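# Place the phone in its case with two arms

## Task

Get the phone seated inside its case so that it stays there without the robot holding it, then open the gripper and pull the arms away from it.

## Robot and tools

Robot: two six-joint arms, left_arm and right_arm, each ending in a parallel gripper. Both share one scene frame in metres. The origin sits on the table surface midway between the arms, +x points forward over the table, +z points up, and left_arm is mounted on the +y side. The arm names do not match left or right in any camera picture. The fingers of a gripper extend along its own +z axis and close along its own y axis. The reported hand point lies between the finger pads, about 1 cm short of the tips, and it can be slightly wrong, more so when the arm reaches far.

Row layout (used by execute_actions and move): a single flat list of 14 numbers covering both arms, even when only one arm should move. The first 7 are for left_arm and the next 7 for right_arm. Within each block the order is: shoulder, elbow, wrist roll, wrist pitch, waist, wrist yaw, then gripper opening. Use this order only. The six joint numbers are absolute target angles in radians, in the same form as the Joint positions line, not offsets. Stated ranges: waist -2.618 to 3.054, shoulder 0.000 to 3.142, elbow 0.000 to 3.142, wrist pitch -1.571 to 1.571, wrist yaw -1.571 to 1.571, wrist roll -2.094 to 2.094. The true end of a joint may differ from these by up to 0.036 rad. A target more than 0.036 past an end, and farther out than the joint's current angle, gets the call rejected. A target beyond the true end is clipped there, and the result says "joint sent to its limit". The opening is a unitless value from -1 (closed) to +1 (fully open, about 0.094 m between pads).

execute_actions(actions): a list of up to 15 actions. Each action is a table of up to 15 rows, and each row lasts one control step of 1/30 s. If a table has fewer than 15 rows, its last row repeats until the 15 steps are used up. An empty list only returns the current state and images. Each step, a joint's commanded angle is kept near its measured angle: within 0.202 rad for the waist, 0.258 for the shoulder, 0.238 for the elbow, 0.573 for the wrist pitch, and 0.522 for the wrist yaw and roll. Targets that would move the hand more than 70 mm from where it is are scaled back. Large changes therefore take several actions, and you may need to send the remainder again. To keep a joint still, repeat its value from the "Joint targets" line.

move(target, speed, blocking): target is one 14-number row of absolute angles as above. Every joint follows a path toward its target and all paths finish together, so the hand follows a curve. speed (0.01 to 2 rad/s, default 0.5) is the top speed of the joint that must travel farthest. A path lasts between 0.5 and 10 s. A path that would take longer stops after 10 s, before reaching the target. Moves do not avoid obstacles or the other arm. Faster moves hit harder, and aiming deeper past a contact presses harder. The finger values are applied at the start of the move. With blocking=false the call returns after 0.5 s while motion continues. Until the move has ended, use wait or stop before sending more rows or moves. The result adds a "move:" line. It gives the ending (done, off_target, moving, held, fault), limits=held or limits=none, and the joint of each arm that is farthest from its target.

wait(seconds): 0 to 10 s. The arms keep their last command and a running move continues. stop(): brakes a running move. The arm needs some distance to stop, more after fast motion, and the fingers keep moving. zoom_image(camera, region): shows an enlarged crop of cam_high, cam_low, cam_left_wrist or cam_right_wrist. region is [x0, y0, x1, y1] in image pixels, origin at the top left, at most 504x504. finished_scene(scene): pass the current scene number. It ends the scene for good and reports whether the goal was met.

Results: each gripper's position in metres and its orientation quaternion (wxyz) in the scene frame. Joint positions and Joint velocities give one block per arm in joint order, ending with the pad gap in m. Joint targets shows the angles the joints are being driven toward now. grip_measured is the opening on the command scale. Each gripper's reading can be off by about 1 mm. To hold something, command an opening below grip_measured: about 0.03 below holds firmly, less holds gently. Each pad can push about 50 to 62 N, less on thin parts. "joint command not followed" means a clearance check changed some joint targets. HELD in the step readings means that arm's part of a row was held back on that step. Torques are raw drive outputs with an offset and noise. Camera calibration is given per camera, with small errors. The wrist camera poses follow their arms' joints.

Avoid: dropping objects, knocking anything rigid off the table (that fails the task), slamming, and pressing hard. Do not let the arms collide or push on each other. Loose objects may occasionally be nudged by outside forces. Holding loads heats motors: MOTOR HOT appears at 75 °C, the arm stops for 10 s at 90 °C, and at 100 °C the arm goes limp and falls. Faults are reported on FAULT lines. Fast, smooth and low-effort motion is preferred. Before ending the scene, release the phone and move the grippers clear.

Each tool is called after "Request:" by a JSON object that holds its "method" and its "body", one argument or row to a line.

## Session

Request:
{"method": "execute_actions", "body": {
  "actions": []
}}

Scene clock: 0.00 s.
left_arm: end_effector_position=(+0.0877, -0.0410, +0.1797) grip_measured=+1.000 end_effector_quat_wxyz=(+0.002, +0.366, +0.930, -0.028) | right_arm: end_effector_position=(+0.1910, -0.2567, +0.1758) grip_measured=+1.000 end_effector_quat_wxyz=(+0.144, +0.312, +0.939, +0.011)
Joint names: [shoulder, elbow, wrist roll, wrist pitch, waist, wrist yaw]
Joint positions: left_arm=[ 1.652  1.596 -0.538 -1.467 -1.357  0.032  0.094] | right_arm=[ 0.987  1.056  1.348 -1.473  0.519  0.239  0.094]
Joint velocities: left_arm=[-0.012 -0.002 -0.022  0.007 -0.007 -0.007  0.   ] | right_arm=[ 0.017 -0.002  0.007 -0.11  -0.012  0.095  0.   ]
Joint torques (N m, as the arm reports them, + toward a larger angle): no reading
Joint targets: left_arm=[1.646 1.602 -0.538 -1.466 -1.357 0.028] | right_arm=[0.982 1.062 1.348 -1.478 0.519 0.246]
camera_calibration (this result's frames):
cam_left_wrist: T_world_to_cam=[[-0.682773, -0.727738, 0.0649438, 0.0194271], [-0.645041, 0.64215, 0.414206, 0.0547991], [-0.343137, 0.240917, -0.907863, 0.328302], [0, 0, 0, 1]] pos_world=[0.161265, -0.100145, 0.274094]
cam_right_wrist: T_world_to_cam=[[-0.316284, -0.948546, -0.0149992, -0.18267], [-0.930035, 0.306916, 0.202084, 0.262359], [-0.187082, 0.0778657, -0.979253, 0.330028], [0, 0, 0, 1]] pos_world=[0.24797, -0.279491, 0.267423]

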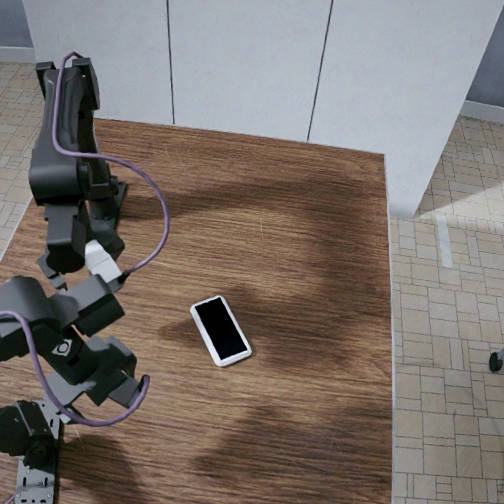

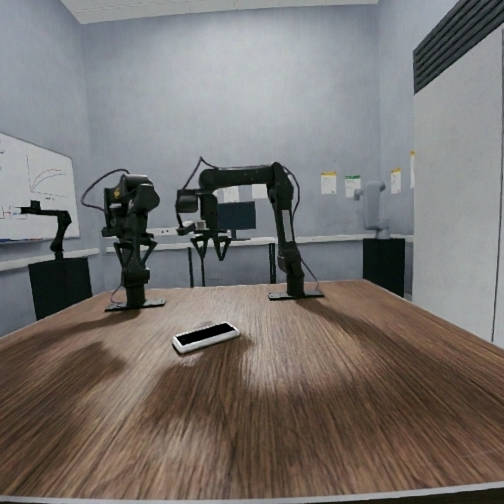

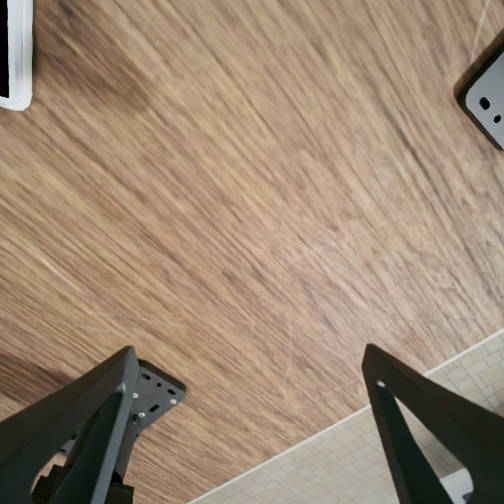

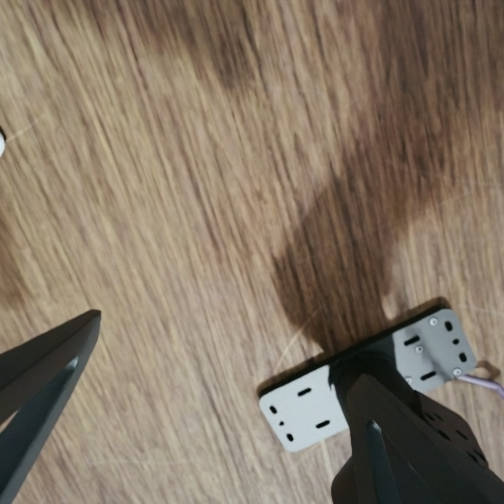

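Request:
{"method": "move", "body": {
  "target": [2.25,1.96,-1.31,-1.23,-0.76,0,1, 0.982,1.062,1.348,-1.478,0.0,0.246,1],
  "speed": 0.6
}}

Scene clock: 2.57 s.
left_arm: end_effector_position=(+0.3473, -0.0292, +0.0531) grip_measured=+1.000 end_effector_quat_wxyz=(-0.003, -0.303, +0.953, -0.006) | right_arm: end_effector_position=(+0.2079, -0.3351, +0.1757) grip_measured=+1.000 end_effector_quat_wxyz=(+0.142, +0.538, +0.831, -0.025)
Joint names: [shoulder, elbow, wrist roll, wrist pitch, waist, wrist yaw]
Joint positions: left_arm=[ 2.252  1.923 -1.299 -1.236 -0.755  0.012  0.094] | right_arm=[ 0.987  1.056  1.348 -1.473  0.011  0.236  0.094]
Joint velocities: left_arm=[-0.002  0.002 -0.022 -0.037 -0.012  0.022  0.   ] | right_arm=[-0.002 -0.012 -0.007 -0.037 -0.012  0.007  0.   ]
Joint torques (N m, as the arm reports them, + toward a larger angle): left_arm=[-11.86   9.12  -0.13   0.49  -0.44  -0.09] | right_arm=[-1.47  6.58  0.    0.53 -0.75  0.19]
Joint targets: left_arm=[2.250 1.960 -1.310 -1.230 -0.760 -0.000] | right_arm=[0.982 1.062 1.348 -1.478 -0.000 0.246]
move: off_target (left_arm); limits=none; left_arm: farthest joint: the elbow, 0.037 radians from its target (0.364 radians at the start); right_arm: farthest joint: the waist, 0.011 radians from its target (0.519 radians at the start)
camera_calibration (this result's frames):
cam_left_wrist: T_world_to_cam=[[0.574431, -0.818212, 0.0236206, -0.223547], [-0.738504, -0.505593, 0.44608, 0.264285], [-0.353046, -0.273686, -0.894681, 0.287355], [0, 0, 0, 1]] pos_world=[0.425037, 0.0293575, 0.144479]
cam_right_wrist: T_world_to_cam=[[-0.737323, -0.675348, -0.0161252, -0.0723104], [-0.663655, 0.719686, 0.203995, 0.384791], [-0.126163, 0.161112, -0.978839, 0.354364], [0, 0, 0, 1]] pos_world=[0.24676, -0.382856, 0.267204]

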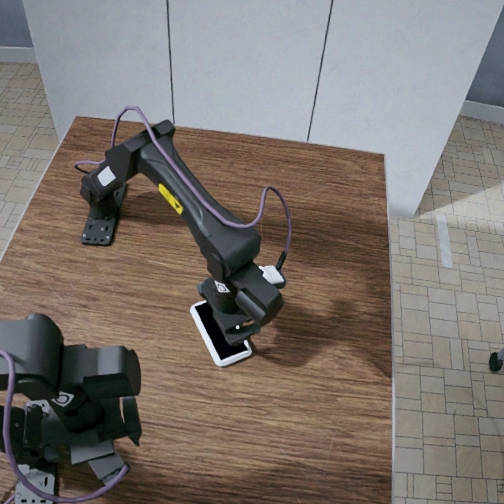

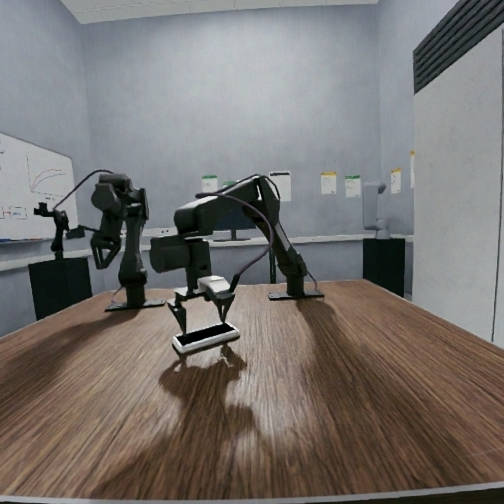

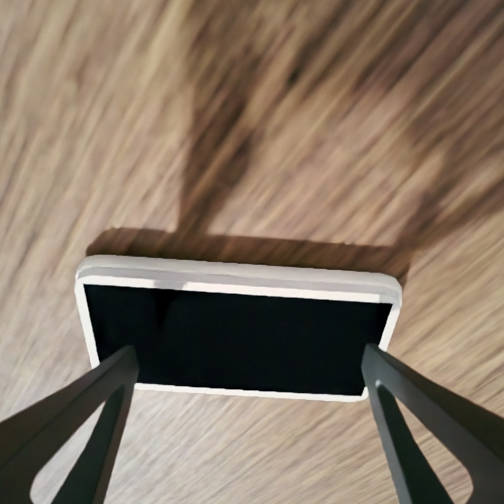

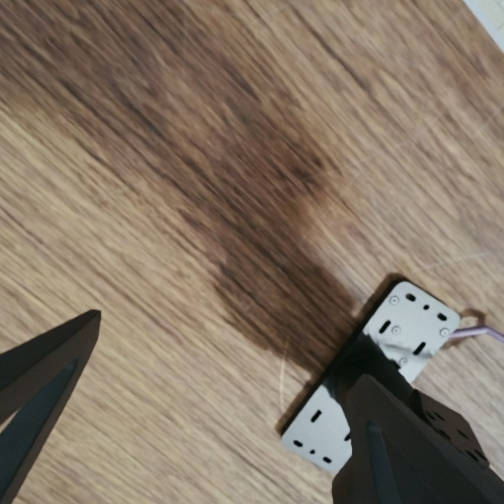

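Request:
{"method": "move", "body": {
  "target": [2.36,1.83,-1.27,-1.17,-0.785,0,1, 0.982,1.062,1.348,-1.478,0.0,0.246,1],
  "speed": 0.04
}}

Request:
{"method": "zoom_image", "body": {
  "camera": "cam_low",
  "region": [160, 300, 260, 370]
}}

Scene clock: 5.67 s.
left_arm: end_effector_position=(+0.3461, -0.0300, +0.0315) grip_measured=+1.000 end_effector_quat_wxyz=(-0.004, -0.292, +0.956, +0.007) | right_arm: end_effector_position=(+0.2079, -0.3351, +0.1757) grip_measured=+1.000 end_effector_quat_wxyz=(+0.142, +0.538, +0.831, -0.025)
Joint names: [shoulder, elbow, wrist roll, wrist pitch, waist, wrist yaw]
Joint positions: left_arm=[ 2.287  1.896 -1.287 -1.196 -0.763 -0.002  0.094] | right_arm=[ 0.987  1.056  1.348 -1.473  0.011  0.236  0.094]
Joint velocities: left_arm=[-0.012  0.002 -0.022 -0.051 -0.007 -0.051  0.   ] | right_arm=[-0.012  0.027  0.037 -0.007  0.002  0.007  0.   ]
Joint torques (N m, as the arm reports them, + toward a larger angle): left_arm=[-5.88  1.53  0.13  0.7  -1.75  0.04] | right_arm=[-1.51  6.6   0.    0.53 -0.78  0.18]
Joint targets: left_arm=[2.360 1.830 -1.270 -1.170 -0.785 -0.000] | right_arm=[0.982 1.062 1.348 -1.478 0.000 0.246]
move: off_target (left_arm); limits=none; left_arm: farthest joint: the shoulder, 0.073 radians from its target (0.108 radians at the start); right_arm: farthest joint: the waist, 0.011 radians from its target (0.011 radians at the start)
camera_calibration (this result's frames):
cam_left_wrist: T_world_to_cam=[[0.556863, -0.830602, -0.00209254, -0.216508], [-0.745332, -0.500804, 0.440086, 0.275344], [-0.366584, -0.243508, -0.897953, 0.273011], [0, 0, 0, 1]] pos_world=[0.425869, 0.0245416, 0.123523]
cam_right_wrist: T_world_to_cam=[[-0.737323, -0.675348, -0.0161252, -0.0723104], [-0.663655, 0.719686, 0.203995, 0.384791], [-0.126163, 0.161112, -0.978839, 0.354364], [0, 0, 0, 1]] pos_world=[0.24676, -0.382856, 0.267204]

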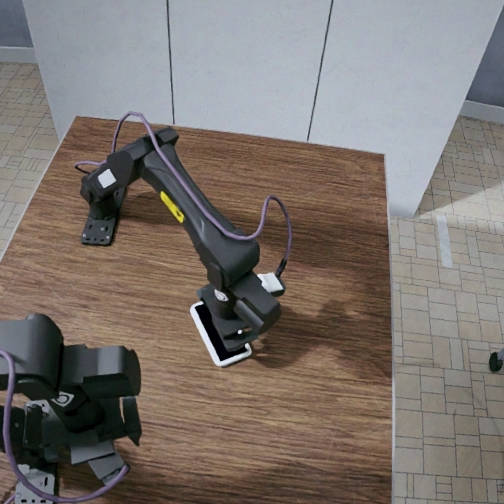

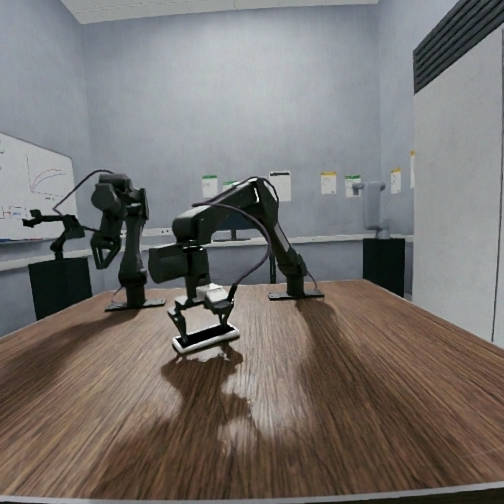

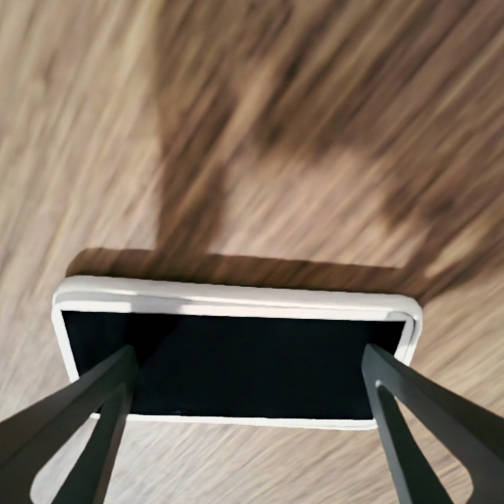

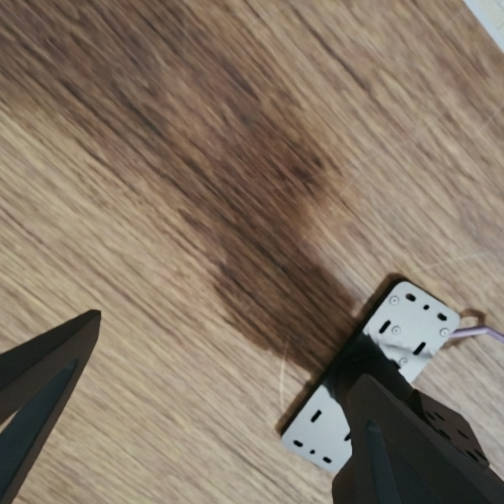

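Region (160, 300, 260, 370) of cam_low's 504x504 image, scaled by 5.040, with more detail than that image has; it fills the top 353 rows of this view, and the rest is white.

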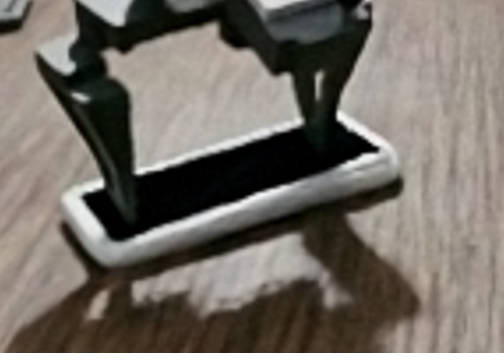

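Request:
{"method": "move", "body": {
  "target": [2.2,1.87,-1.27,-1.19,-0.785,0,1, 0.982,1.062,1.348,-1.478,0.0,0.246,1],
  "speed": 0.15
}}

Request:
{"method": "move", "body": {
  "target": [2.17,1.79,-1.31,-1.17,-0.825,0,1, 0.982,1.062,1.348,-1.478,0.0,0.246,1],
  "speed": 0.1
}}

Request:
{"method": "move", "body": {
  "target": [2.31,1.73,-1.31,-1.16,-0.825,0,1, 0.982,1.062,1.348,-1.478,0.0,0.246,1],
  "speed": 0.05
}}

Request:
{"method": "zoom_image", "body": {
  "camera": "cam_low",
  "region": [160, 300, 260, 370]
}}

Scene clock: 6.90 s.
left_arm: end_effector_position=(+0.3464, -0.0383, +0.0621) grip_measured=+1.000 end_effector_quat_wxyz=(+0.016, -0.283, +0.959, -0.024) | right_arm: end_effector_position=(+0.2079, -0.3351, +0.1757) grip_measured=+1.000 end_effector_quat_wxyz=(+0.142, +0.538, +0.831, -0.025)
Joint names: [shoulder, elbow, wrist roll, wrist pitch, waist, wrist yaw]
Joint positions: left_arm=[ 2.215  1.897 -1.28  -1.195 -0.777 -0.001  0.094] | right_arm=[ 0.987  1.056  1.348 -1.473  0.011  0.236  0.094]
Joint velocities: left_arm=[ 0.012 -0.002  0.037 -0.081  0.022 -0.007  0.   ] | right_arm=[-0.002  0.012  0.037  0.037  0.002 -0.022  0.   ]
Joint torques (N m, as the arm reports them, + toward a larger angle): left_arm=[-12.77   4.57   0.09   0.58  -0.7    0.03] | right_arm=[-1.45  6.59  0.    0.53 -0.79  0.18]
Joint targets: left_arm=[2.200 1.870 -1.270 -1.190 -0.785 -0.000] | right_arm=[0.982 1.062 1.348 -1.478 -0.000 0.246]
move: off_target (left_arm); limits=none; left_arm: farthest joint: the elbow, 0.027 radians from its target (0.026 radians at the start); right_arm: farthest joint: the waist, 0.011 radians from its target (0.011 radians at the start)
camera_calibration (this result's frames):
cam_left_wrist: T_world_to_cam=[[0.53808, -0.840079, 0.0688234, -0.221809], [-0.779383, -0.464781, 0.420169, 0.272367], [-0.320987, -0.279724, -0.904832, 0.281887], [0, 0, 0, 1]] pos_world=[0.422111, 0.0191049, 0.155886]
cam_right_wrist: T_world_to_cam=[[-0.737323, -0.675348, -0.0161252, -0.0723104], [-0.663655, 0.719686, 0.203995, 0.384791], [-0.126163, 0.161112, -0.978839, 0.354364], [0, 0, 0, 1]] pos_world=[0.24676, -0.382856, 0.267204]

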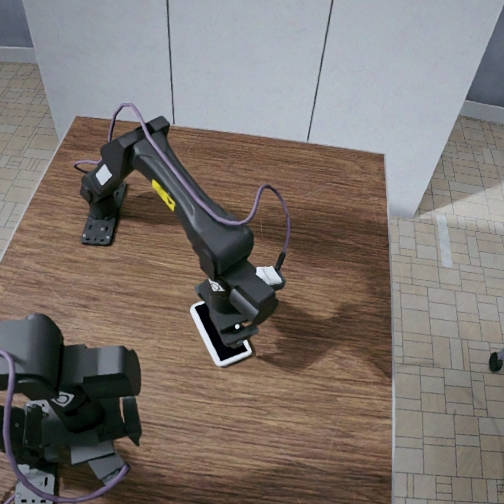

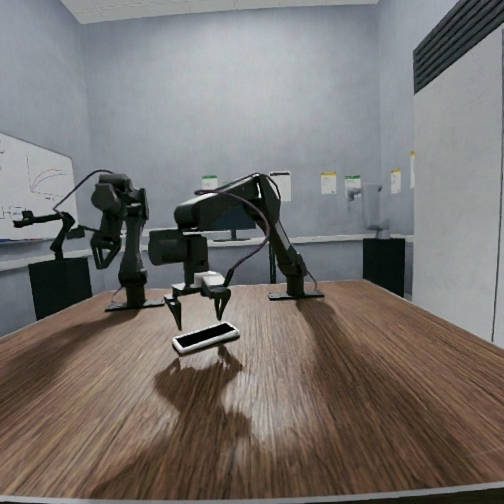

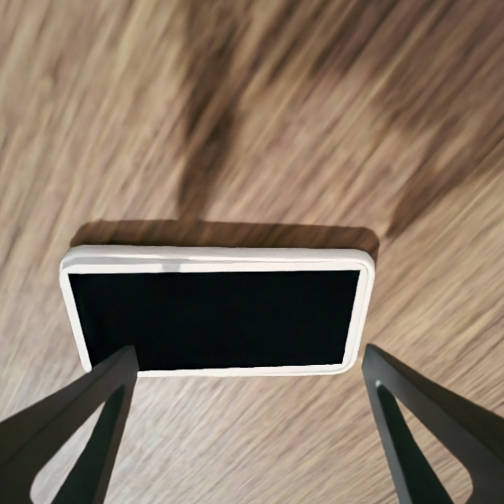

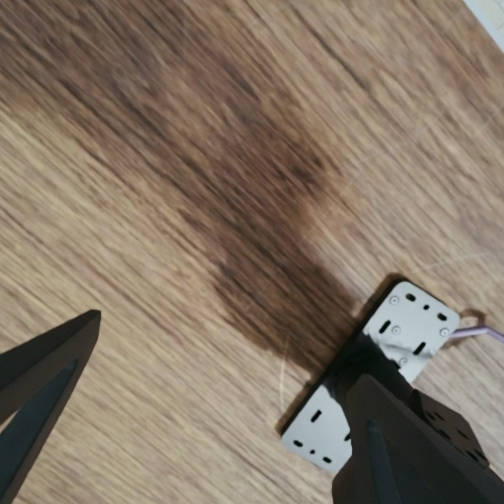

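Scene clock: 8.30 s.
left_arm: end_effector_position=(+0.3216, -0.0393, +0.0496) grip_measured=+1.000 end_effector_quat_wxyz=(+0.004, -0.273, +0.962, -0.005) | right_arm: end_effector_position=(+0.2079, -0.3351, +0.1757) grip_measured=+1.000 end_effector_quat_wxyz=(+0.142, +0.538, +0.831, -0.025)
Joint names: [shoulder, elbow, wrist roll, wrist pitch, waist, wrist yaw]
Joint positions: left_arm=[ 2.191  1.81  -1.299 -1.176 -0.816 -0.     0.094] | right_arm=[ 0.987  1.056  1.348 -1.473  0.011  0.236  0.094]
Joint velocities: left_arm=[-0.002 -0.002  0.007 -0.051 -0.002  0.007  0.   ] | right_arm=[ 0.002  0.002 -0.051  0.022 -0.012  0.007  0.   ]
Joint torques (N m, as the arm reports them, + toward a larger angle): left_arm=[-12.96   4.95  -0.11   0.49  -0.71   0.04] | right_arm=[-1.47  6.61  0.    0.54 -0.76  0.19]
Joint targets: left_arm=[2.170 1.790 -1.310 -1.170 -0.825 0.000] | right_arm=[0.982 1.062 1.348 -1.478 0.000 0.246]
move: off_target (left_arm); limits=none; left_arm: farthest joint: the shoulder, 0.021 radians from its target (0.045 radians at the start); right_arm: farthest joint: the waist, 0.011 radians from its target (0.011 radians at the start)
camera_calibration (this result's frames):
cam_left_wrist: T_world_to_cam=[[0.522585, -0.852188, 0.0260864, -0.201769], [-0.773993, -0.461357, 0.433688, 0.255568], [-0.357548, -0.246829, -0.900686, 0.275107], [0, 0, 0, 1]] pos_world=[0.401613, 0.0138675, 0.142211]
cam_right_wrist: T_world_to_cam=[[-0.737323, -0.675348, -0.0161252, -0.0723104], [-0.663655, 0.719686, 0.203995, 0.384791], [-0.126163, 0.161112, -0.978839, 0.354364], [0, 0, 0, 1]] pos_world=[0.24676, -0.382856, 0.267204]

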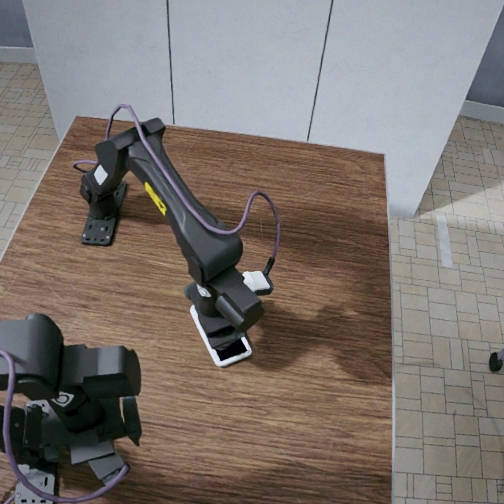

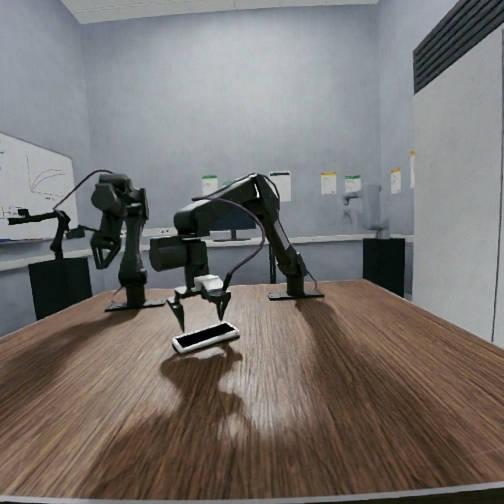

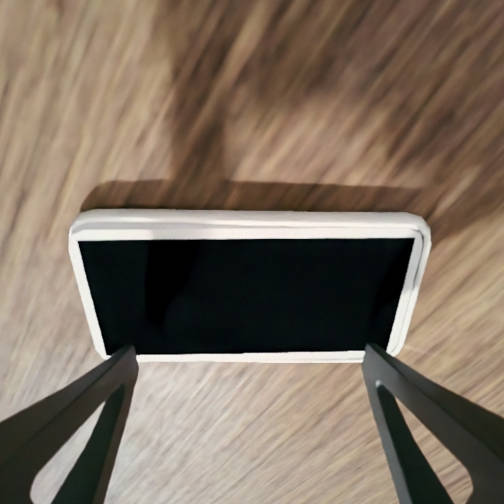

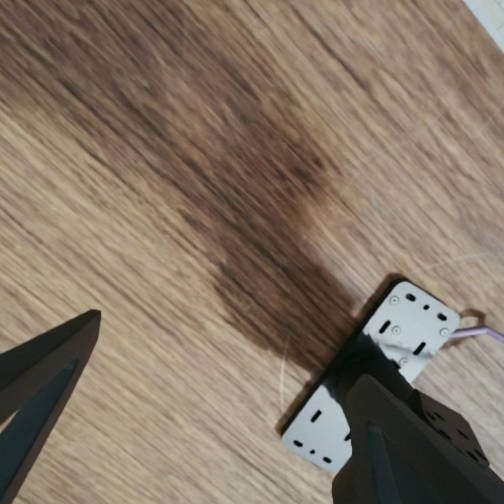

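Scene clock: 10.90 s.
left_arm: end_effector_position=(+0.3188, -0.0370, +0.0319) grip_measured=+1.000 end_effector_quat_wxyz=(-0.007, -0.273, +0.962, +0.010) | right_arm: end_effector_position=(+0.2079, -0.3351, +0.1757) grip_measured=+1.000 end_effector_quat_wxyz=(+0.142, +0.538, +0.831, -0.025)
Joint names: [shoulder, elbow, wrist roll, wrist pitch, waist, wrist yaw]
Joint positions: left_arm=[ 2.227  1.797 -1.3   -1.165 -0.816  0.001  0.094] | right_arm=[ 0.987  1.056  1.348 -1.473  0.011  0.236  0.094]
Joint velocities: left_arm=[ 0.007 -0.007 -0.066 -0.051  0.002 -0.051  0.   ] | right_arm=[ 0.007 -0.002 -0.066 -0.007  0.002  0.051  0.   ]
Joint torques (N m, as the arm reports them, + toward a larger angle): left_arm=[-4.6   1.42 -0.11  0.43 -0.72  0.02] | right_arm=[-1.44  6.6   0.01  0.53 -0.75  0.19]
Joint targets: left_arm=[2.310 1.730 -1.310 -1.160 -0.825 -0.000] | right_arm=[0.982 1.062 1.348 -1.478 -0.000 0.246]
move: off_target (left_arm); limits=none; left_arm: farthest joint: the shoulder, 0.083 radians from its target (0.119 radians at the start); right_arm: farthest joint: the waist, 0.011 radians from its target (0.011 radians at the start)
camera_calibration (this result's frames):
cam_left_wrist: T_world_to_cam=[[0.523148, -0.852188, -0.00959075, -0.19692], [-0.761426, -0.472426, 0.443895, 0.257401], [-0.382813, -0.22492, -0.896027, 0.267458], [0, 0, 0, 1]] pos_world=[0.401396, 0.0139465, 0.123502]
cam_right_wrist: T_world_to_cam=[[-0.737323, -0.675348, -0.0161252, -0.0723104], [-0.663655, 0.719686, 0.203995, 0.384791], [-0.126163, 0.161112, -0.978839, 0.354364], [0, 0, 0, 1]] pos_world=[0.24676, -0.382856, 0.267204]

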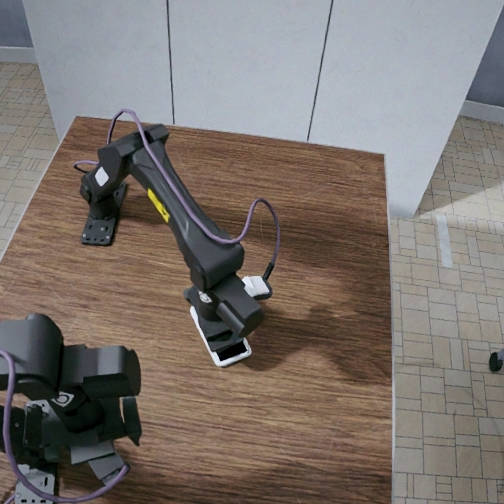

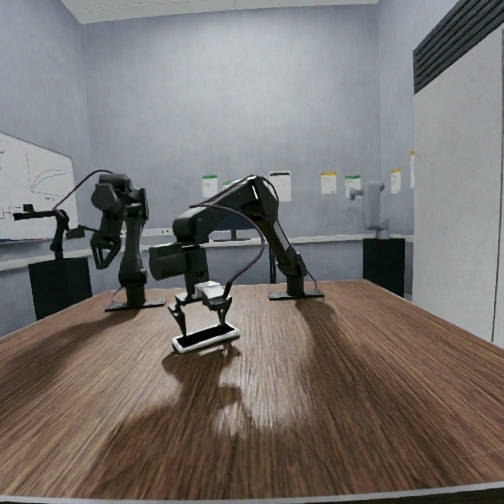

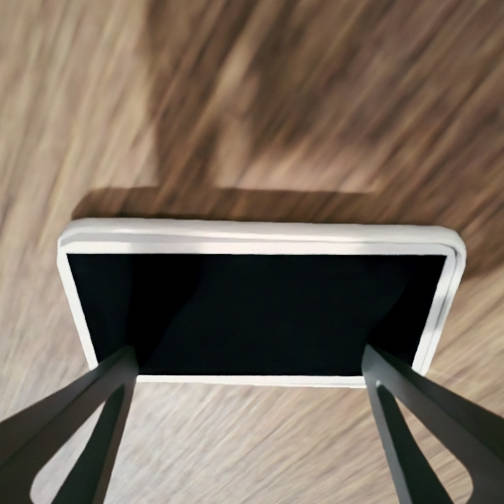

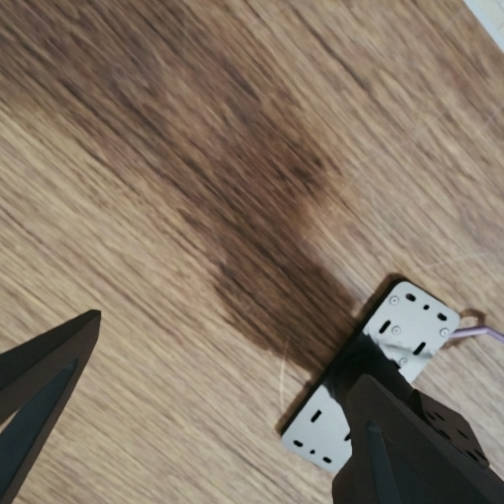

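Region (160, 300, 260, 370) of cam_low's 504x504 image, scaled by 5.040, with more detail than that image has; it fills the top 353 rows of this view, and the rest is white.

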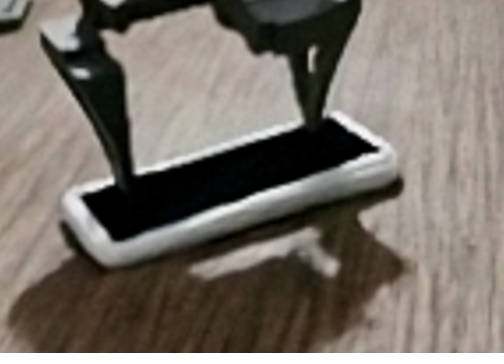

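Request:
{"method": "move", "body": {
  "target": [2.13,1.75,-1.29,-1.13,-0.81,0,1, 0.982,1.062,1.348,-1.478,0.0,0.246,1],
  "speed": 0.15
}}

Request:
{"method": "move", "body": {
  "target": [2.14,1.735,-1.27,-1.09,-0.765,0,1, 0.982,1.062,1.348,-1.478,0.0,0.246,1],
  "speed": 0.1
}}

Request:
{"method": "move", "body": {
  "target": [2.28,1.68,-1.27,-1.08,-0.765,0,1, 0.982,1.062,1.348,-1.478,0.0,0.246,1],
  "speed": 0.05
}}

Request:
{"method": "zoom_image", "body": {
  "camera": "cam_low",
  "region": [160, 300, 260, 370]
}}

Scene clock: 12.50 s.
left_arm: end_effector_position=(+0.3230, -0.0409, +0.0574) grip_measured=+1.000 end_effector_quat_wxyz=(+0.015, -0.273, +0.962, -0.025) | right_arm: end_effector_position=(+0.2079, -0.3351, +0.1757) grip_measured=+1.000 end_effector_quat_wxyz=(+0.142, +0.538, +0.831, -0.025)
Joint names: [shoulder, elbow, wrist roll, wrist pitch, waist, wrist yaw]
Joint positions: left_arm=[ 2.149  1.772 -1.3   -1.136 -0.816  0.001  0.094] | right_arm=[ 0.987  1.056  1.348 -1.473  0.011  0.236  0.094]
Joint velocities: left_arm=[ 0.007 -0.012 -0.081 -0.007 -0.012  0.051  0.   ] | right_arm=[-0.002  0.002 -0.037  0.051  0.002  0.037  0.   ]
Joint torques (N m, as the arm reports them, + toward a larger angle): left_arm=[-12.51   4.84   0.08   0.6    0.49   0.02] | right_arm=[-1.45  6.58  0.01  0.53 -0.75  0.19]
Joint targets: left_arm=[2.130 1.750 -1.290 -1.130 -0.810 -0.000] | right_arm=[0.982 1.062 1.348 -1.478 0.000 0.246]
move: off_target (left_arm); limits=none; left_arm: farthest joint: the elbow, 0.022 radians from its target (0.047 radians at the start); right_arm: farthest joint: the waist, 0.011 radians from its target (0.011 radians at the start)
camera_calibration (this result's frames):
cam_left_wrist: T_world_to_cam=[[0.52133, -0.850506, 0.0696765, -0.206088], [-0.787655, -0.448169, 0.422781, 0.258111], [-0.328351, -0.275289, -0.903549, 0.271847], [0, 0, 0, 1]] pos_world=[0.400003, 0.0152348, 0.150862]
cam_right_wrist: T_world_to_cam=[[-0.737323, -0.675348, -0.0161252, -0.0723104], [-0.663655, 0.719686, 0.203995, 0.384791], [-0.126163, 0.161112, -0.978839, 0.354364], [0, 0, 0, 1]] pos_world=[0.24676, -0.382856, 0.267204]

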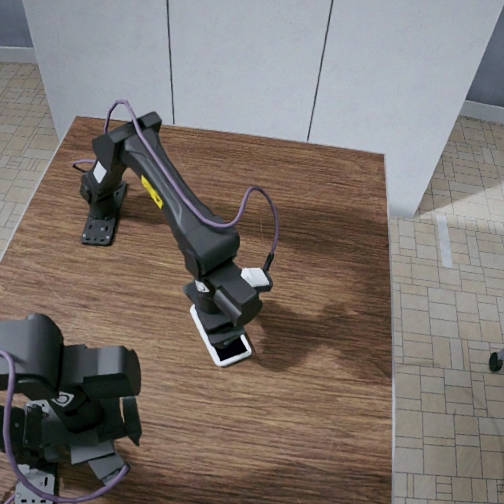

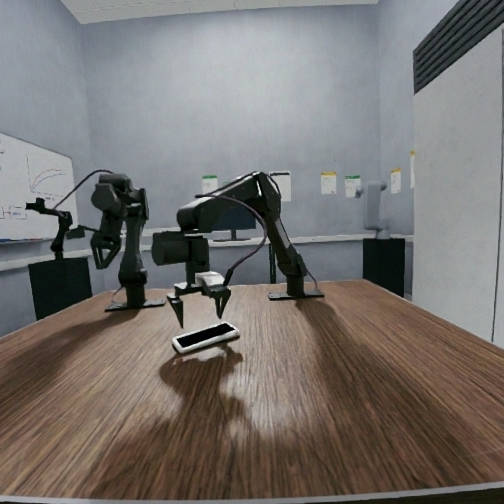

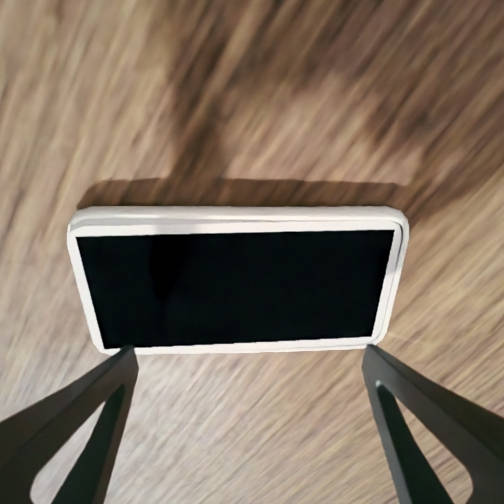

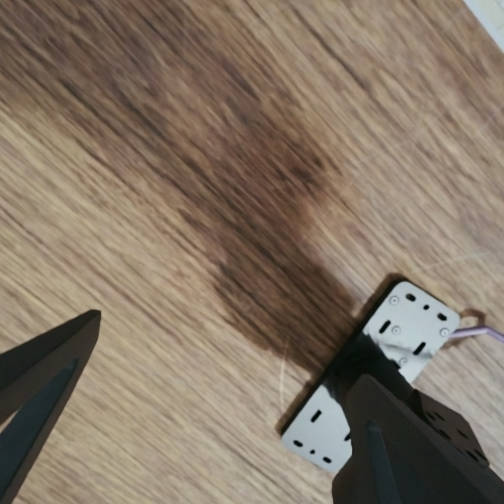

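Scene clock: 13.53 s.
left_arm: end_effector_position=(+0.3394, -0.0296, +0.0533) grip_measured=+1.000 end_effector_quat_wxyz=(+0.021, -0.285, +0.958, -0.034) | right_arm: end_effector_position=(+0.2079, -0.3351, +0.1757) grip_measured=+1.000 end_effector_quat_wxyz=(+0.142, +0.538, +0.831, -0.025)
Joint names: [shoulder, elbow, wrist roll, wrist pitch, waist, wrist yaw]
Joint positions: left_arm=[ 2.149  1.754 -1.281 -1.096 -0.771  0.001  0.094] | right_arm=[ 0.987  1.056  1.348 -1.473  0.011  0.236  0.094]
Joint velocities: left_arm=[-0.002 -0.017 -0.051  0.022  0.007  0.081  0.   ] | right_arm=[ 0.002 -0.002 -0.066 -0.11  -0.007  0.007  0.   ]
Joint torques (N m, as the arm reports them, + toward a larger angle): left_arm=[-11.7    5.17   0.08   0.64   0.53   0.01] | right_arm=[-1.45  6.62  0.    0.55 -0.74  0.19]
Joint targets: left_arm=[2.140 1.735 -1.270 -1.090 -0.765 0.000] | right_arm=[0.982 1.062 1.348 -1.478 -0.000 0.246]
move: done; limits=none; left_arm: farthest joint: the elbow, 0.019 radians from its target (0.037 radians at the start); right_arm: farthest joint: the waist, 0.011 radians from its target (0.011 radians at the start)
camera_calibration (this result's frames):
cam_left_wrist: T_world_to_cam=[[0.541836, -0.835587, 0.0905986, -0.212367], [-0.783048, -0.462703, 0.415623, 0.276202], [-0.305369, -0.296142, -0.905013, 0.268296], [0, 0, 0, 1]] pos_world=[0.413277, 0.0298021, 0.147255]
cam_right_wrist: T_world_to_cam=[[-0.737323, -0.675348, -0.0161252, -0.0723104], [-0.663655, 0.719686, 0.203995, 0.384791], [-0.126163, 0.161112, -0.978839, 0.354364], [0, 0, 0, 1]] pos_world=[0.24676, -0.382856, 0.267204]

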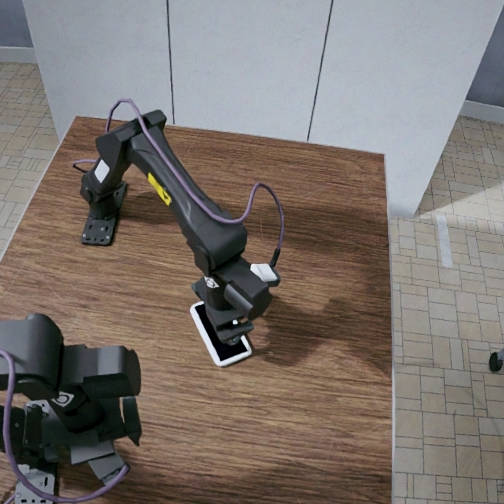

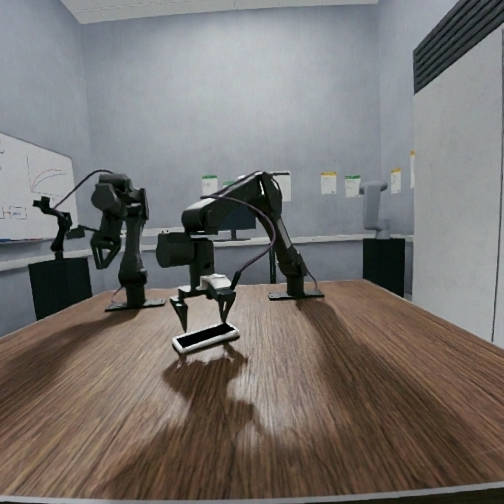

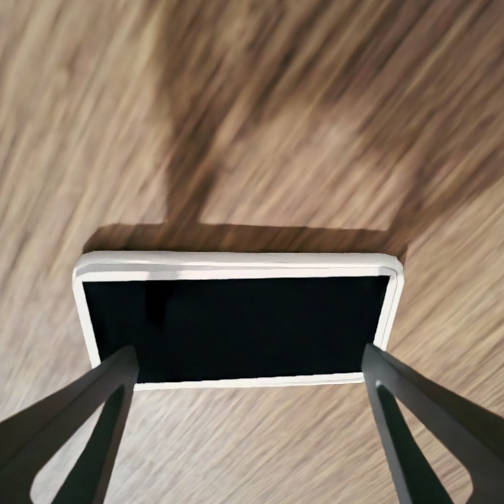

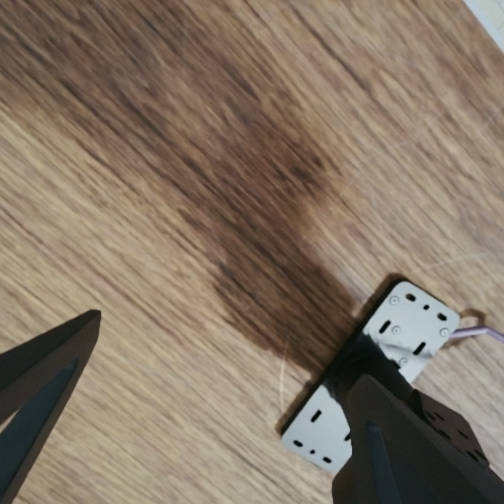

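Scene clock: 16.40 s.
left_arm: end_effector_position=(+0.3365, -0.0272, +0.0292) grip_measured=+1.000 end_effector_quat_wxyz=(+0.007, -0.286, +0.958, -0.013) | right_arm: end_effector_position=(+0.2079, -0.3351, +0.1757) grip_measured=+1.000 end_effector_quat_wxyz=(+0.142, +0.538, +0.831, -0.025)
Joint names: [shoulder, elbow, wrist roll, wrist pitch, waist, wrist yaw]
Joint positions: left_arm=[ 2.203  1.746 -1.281 -1.085 -0.771  0.001  0.094] | right_arm=[ 0.987  1.056  1.348 -1.473  0.011  0.236  0.094]
Joint velocities: left_arm=[-0.012 -0.007  0.051 -0.022  0.007 -0.051  0.   ] | right_arm=[ 0.007  0.007 -0.007 -0.007 -0.007 -0.007  0.   ]
Joint torques (N m, as the arm reports them, + toward a larger angle): left_arm=[-4.96  1.5   0.08  0.54  0.48  0.01] | right_arm=[-1.45  6.59  0.01  0.54 -0.75  0.19]
Joint targets: left_arm=[2.280 1.680 -1.270 -1.080 -0.765 -0.000] | right_arm=[0.982 1.062 1.348 -1.478 0.000 0.246]
move: off_target (left_arm); limits=none; left_arm: farthest joint: the shoulder, 0.077 radians from its target (0.131 radians at the start); right_arm: farthest joint: the waist, 0.011 radians from its target (0.011 radians at the start)
camera_calibration (this result's frames):
cam_left_wrist: T_world_to_cam=[[0.54441, -0.837754, 0.0422556, -0.206184], [-0.76655, -0.476418, 0.430613, 0.2787], [-0.340616, -0.266821, -0.901547, 0.258831], [0, 0, 0, 1]] pos_world=[0.414048, 0.0291075, 0.122049]
cam_right_wrist: T_world_to_cam=[[-0.737323, -0.675348, -0.0161252, -0.0723104], [-0.663655, 0.719686, 0.203995, 0.384791], [-0.126163, 0.161112, -0.978839, 0.354364], [0, 0, 0, 1]] pos_world=[0.24676, -0.382856, 0.267204]

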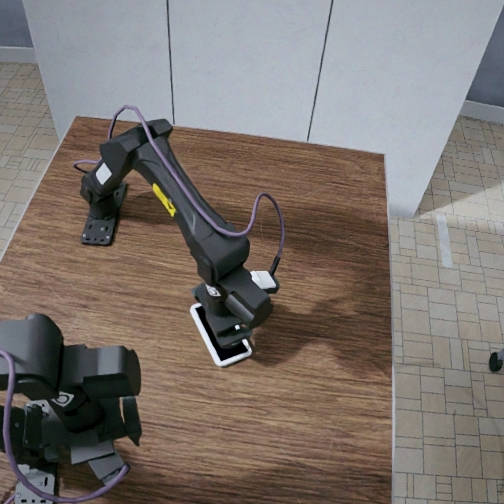

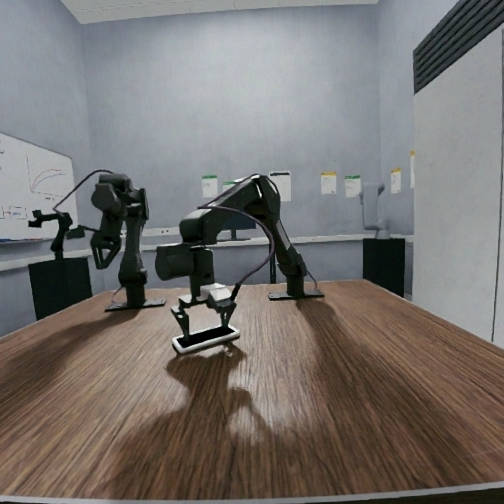

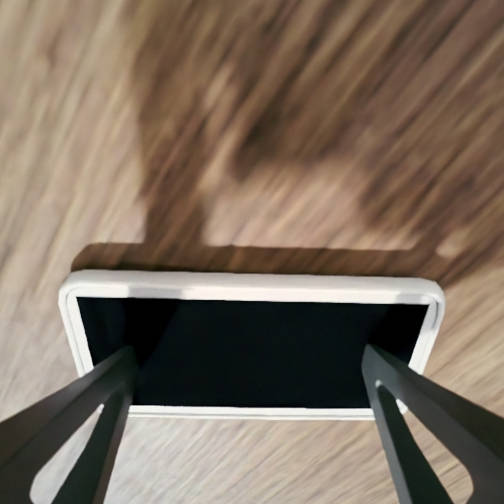

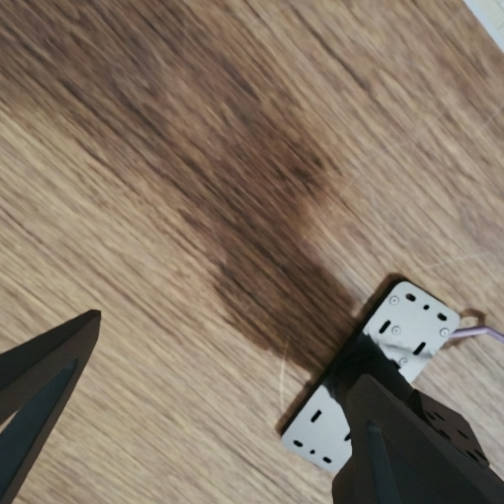

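Region (160, 300, 260, 370) of cam_low's 504x504 image, scaled by 5.040, with more detail than that image has; it fills the top 353 rows of this view, and the rest is white.

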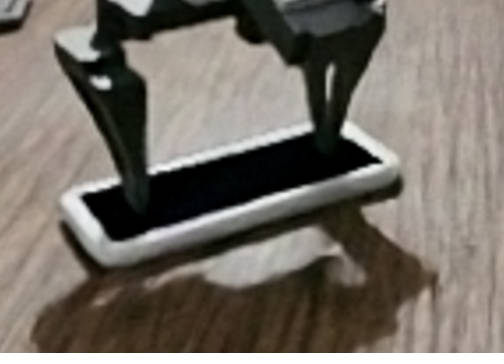

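Flat now.

Request:
{"method": "move", "body": {
  "target": [1.85,1.75,-1.27,-1.2,-0.765,0,1, 0.982,1.062,1.348,-1.478,0.0,0.246,1],
  "speed": 0.4
}}

Request:
{"method": "zoom_image", "body": {
  "camera": "cam_low",
  "region": [160, 300, 260, 370]
}}

Scene clock: 18.27 s.
left_arm: end_effector_position=(+0.3229, -0.0158, +0.1651) grip_measured=+1.000 end_effector_quat_wxyz=(+0.074, -0.283, +0.949, -0.114) | right_arm: end_effector_position=(+0.2079, -0.3351, +0.1757) grip_measured=+1.000 end_effector_quat_wxyz=(+0.142, +0.538, +0.831, -0.025)
Joint names: [shoulder, elbow, wrist roll, wrist pitch, waist, wrist yaw]
Joint positions: left_arm=[ 1.857  1.746 -1.281 -1.186 -0.771  0.001  0.094] | right_arm=[ 0.987  1.056  1.348 -1.473  0.011  0.236  0.094]
Joint velocities: left_arm=[-0.007 -0.012 -0.051 -0.037 -0.012  0.037  0.   ] | right_arm=[-0.022 -0.007  0.007 -0.007 -0.002 -0.081  0.   ]
Joint torques (N m, as the arm reports them, + toward a larger angle): left_arm=[-9.55  7.15  0.08  0.86  0.48  0.01] | right_arm=[-1.49  6.61  0.    0.54 -0.77  0.19]
Joint targets: left_arm=[1.850 1.750 -1.270 -1.200 -0.765 -0.000] | right_arm=[0.982 1.062 1.348 -1.478 -0.000 0.246]
move: done; limits=none; left_arm: farthest joint: the wrist pitch, 0.014 radians from its target (0.115 radians at the start); right_arm: farthest joint: the waist, 0.011 radians from its target (0.011 radians at the start)
camera_calibration (this result's frames):
cam_left_wrist: T_world_to_cam=[[0.514937, -0.812861, 0.272208, -0.223016], [-0.839768, -0.414577, 0.350593, 0.253041], [-0.172132, -0.409124, -0.896096, 0.322309], [0, 0, 0, 1]] pos_world=[0.382814, 0.0554883, 0.260812]
cam_right_wrist: T_world_to_cam=[[-0.737323, -0.675348, -0.0161252, -0.0723104], [-0.663655, 0.719686, 0.203995, 0.384791], [-0.126163, 0.161112, -0.978839, 0.354364], [0, 0, 0, 1]] pos_world=[0.24676, -0.382856, 0.267204]

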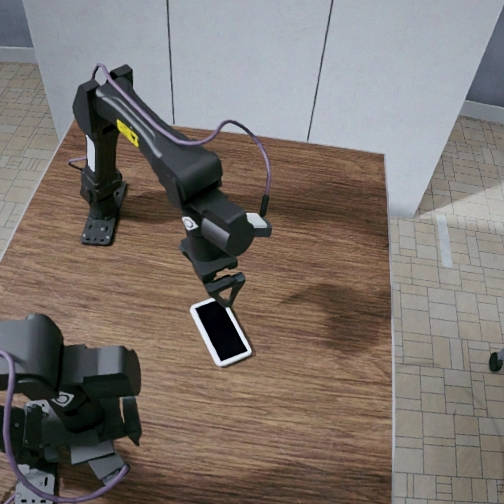

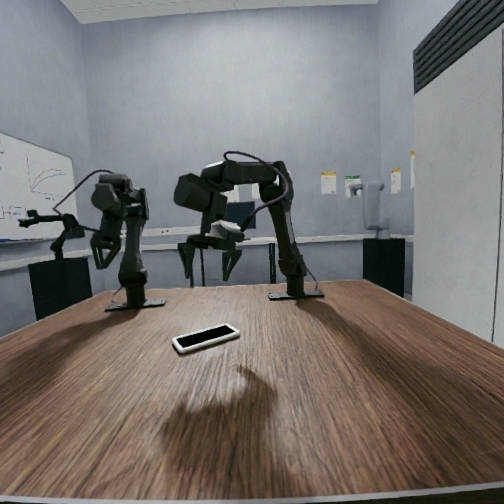

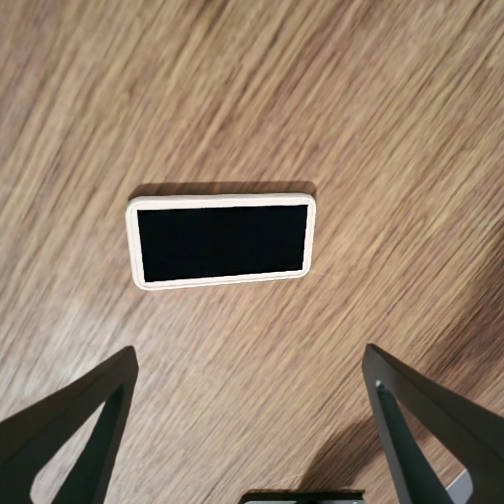

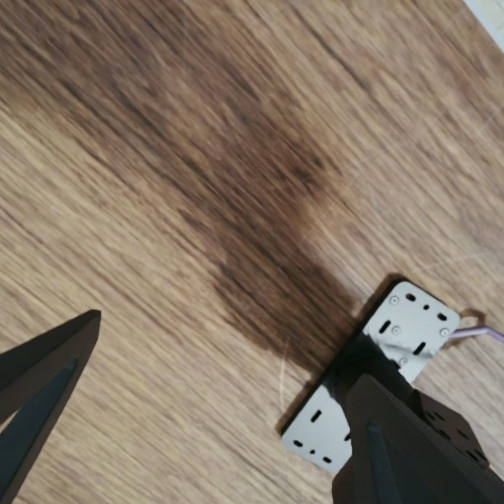

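Region (160, 300, 260, 370) of cam_low's 504x504 image, scaled by 5.040, with more detail than that image has; it fills the top 353 rows of this view, and the rest is white.

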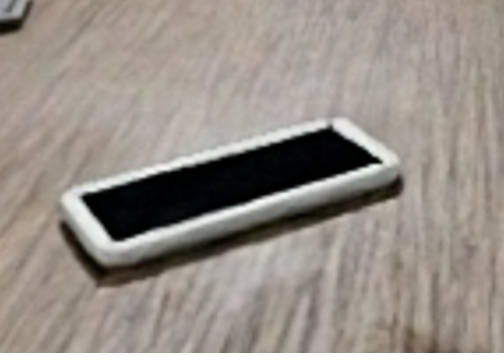

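Request:
{"method": "finished_scene", "body": {
  "scene": 2
}}

The scene is finished: the task was done.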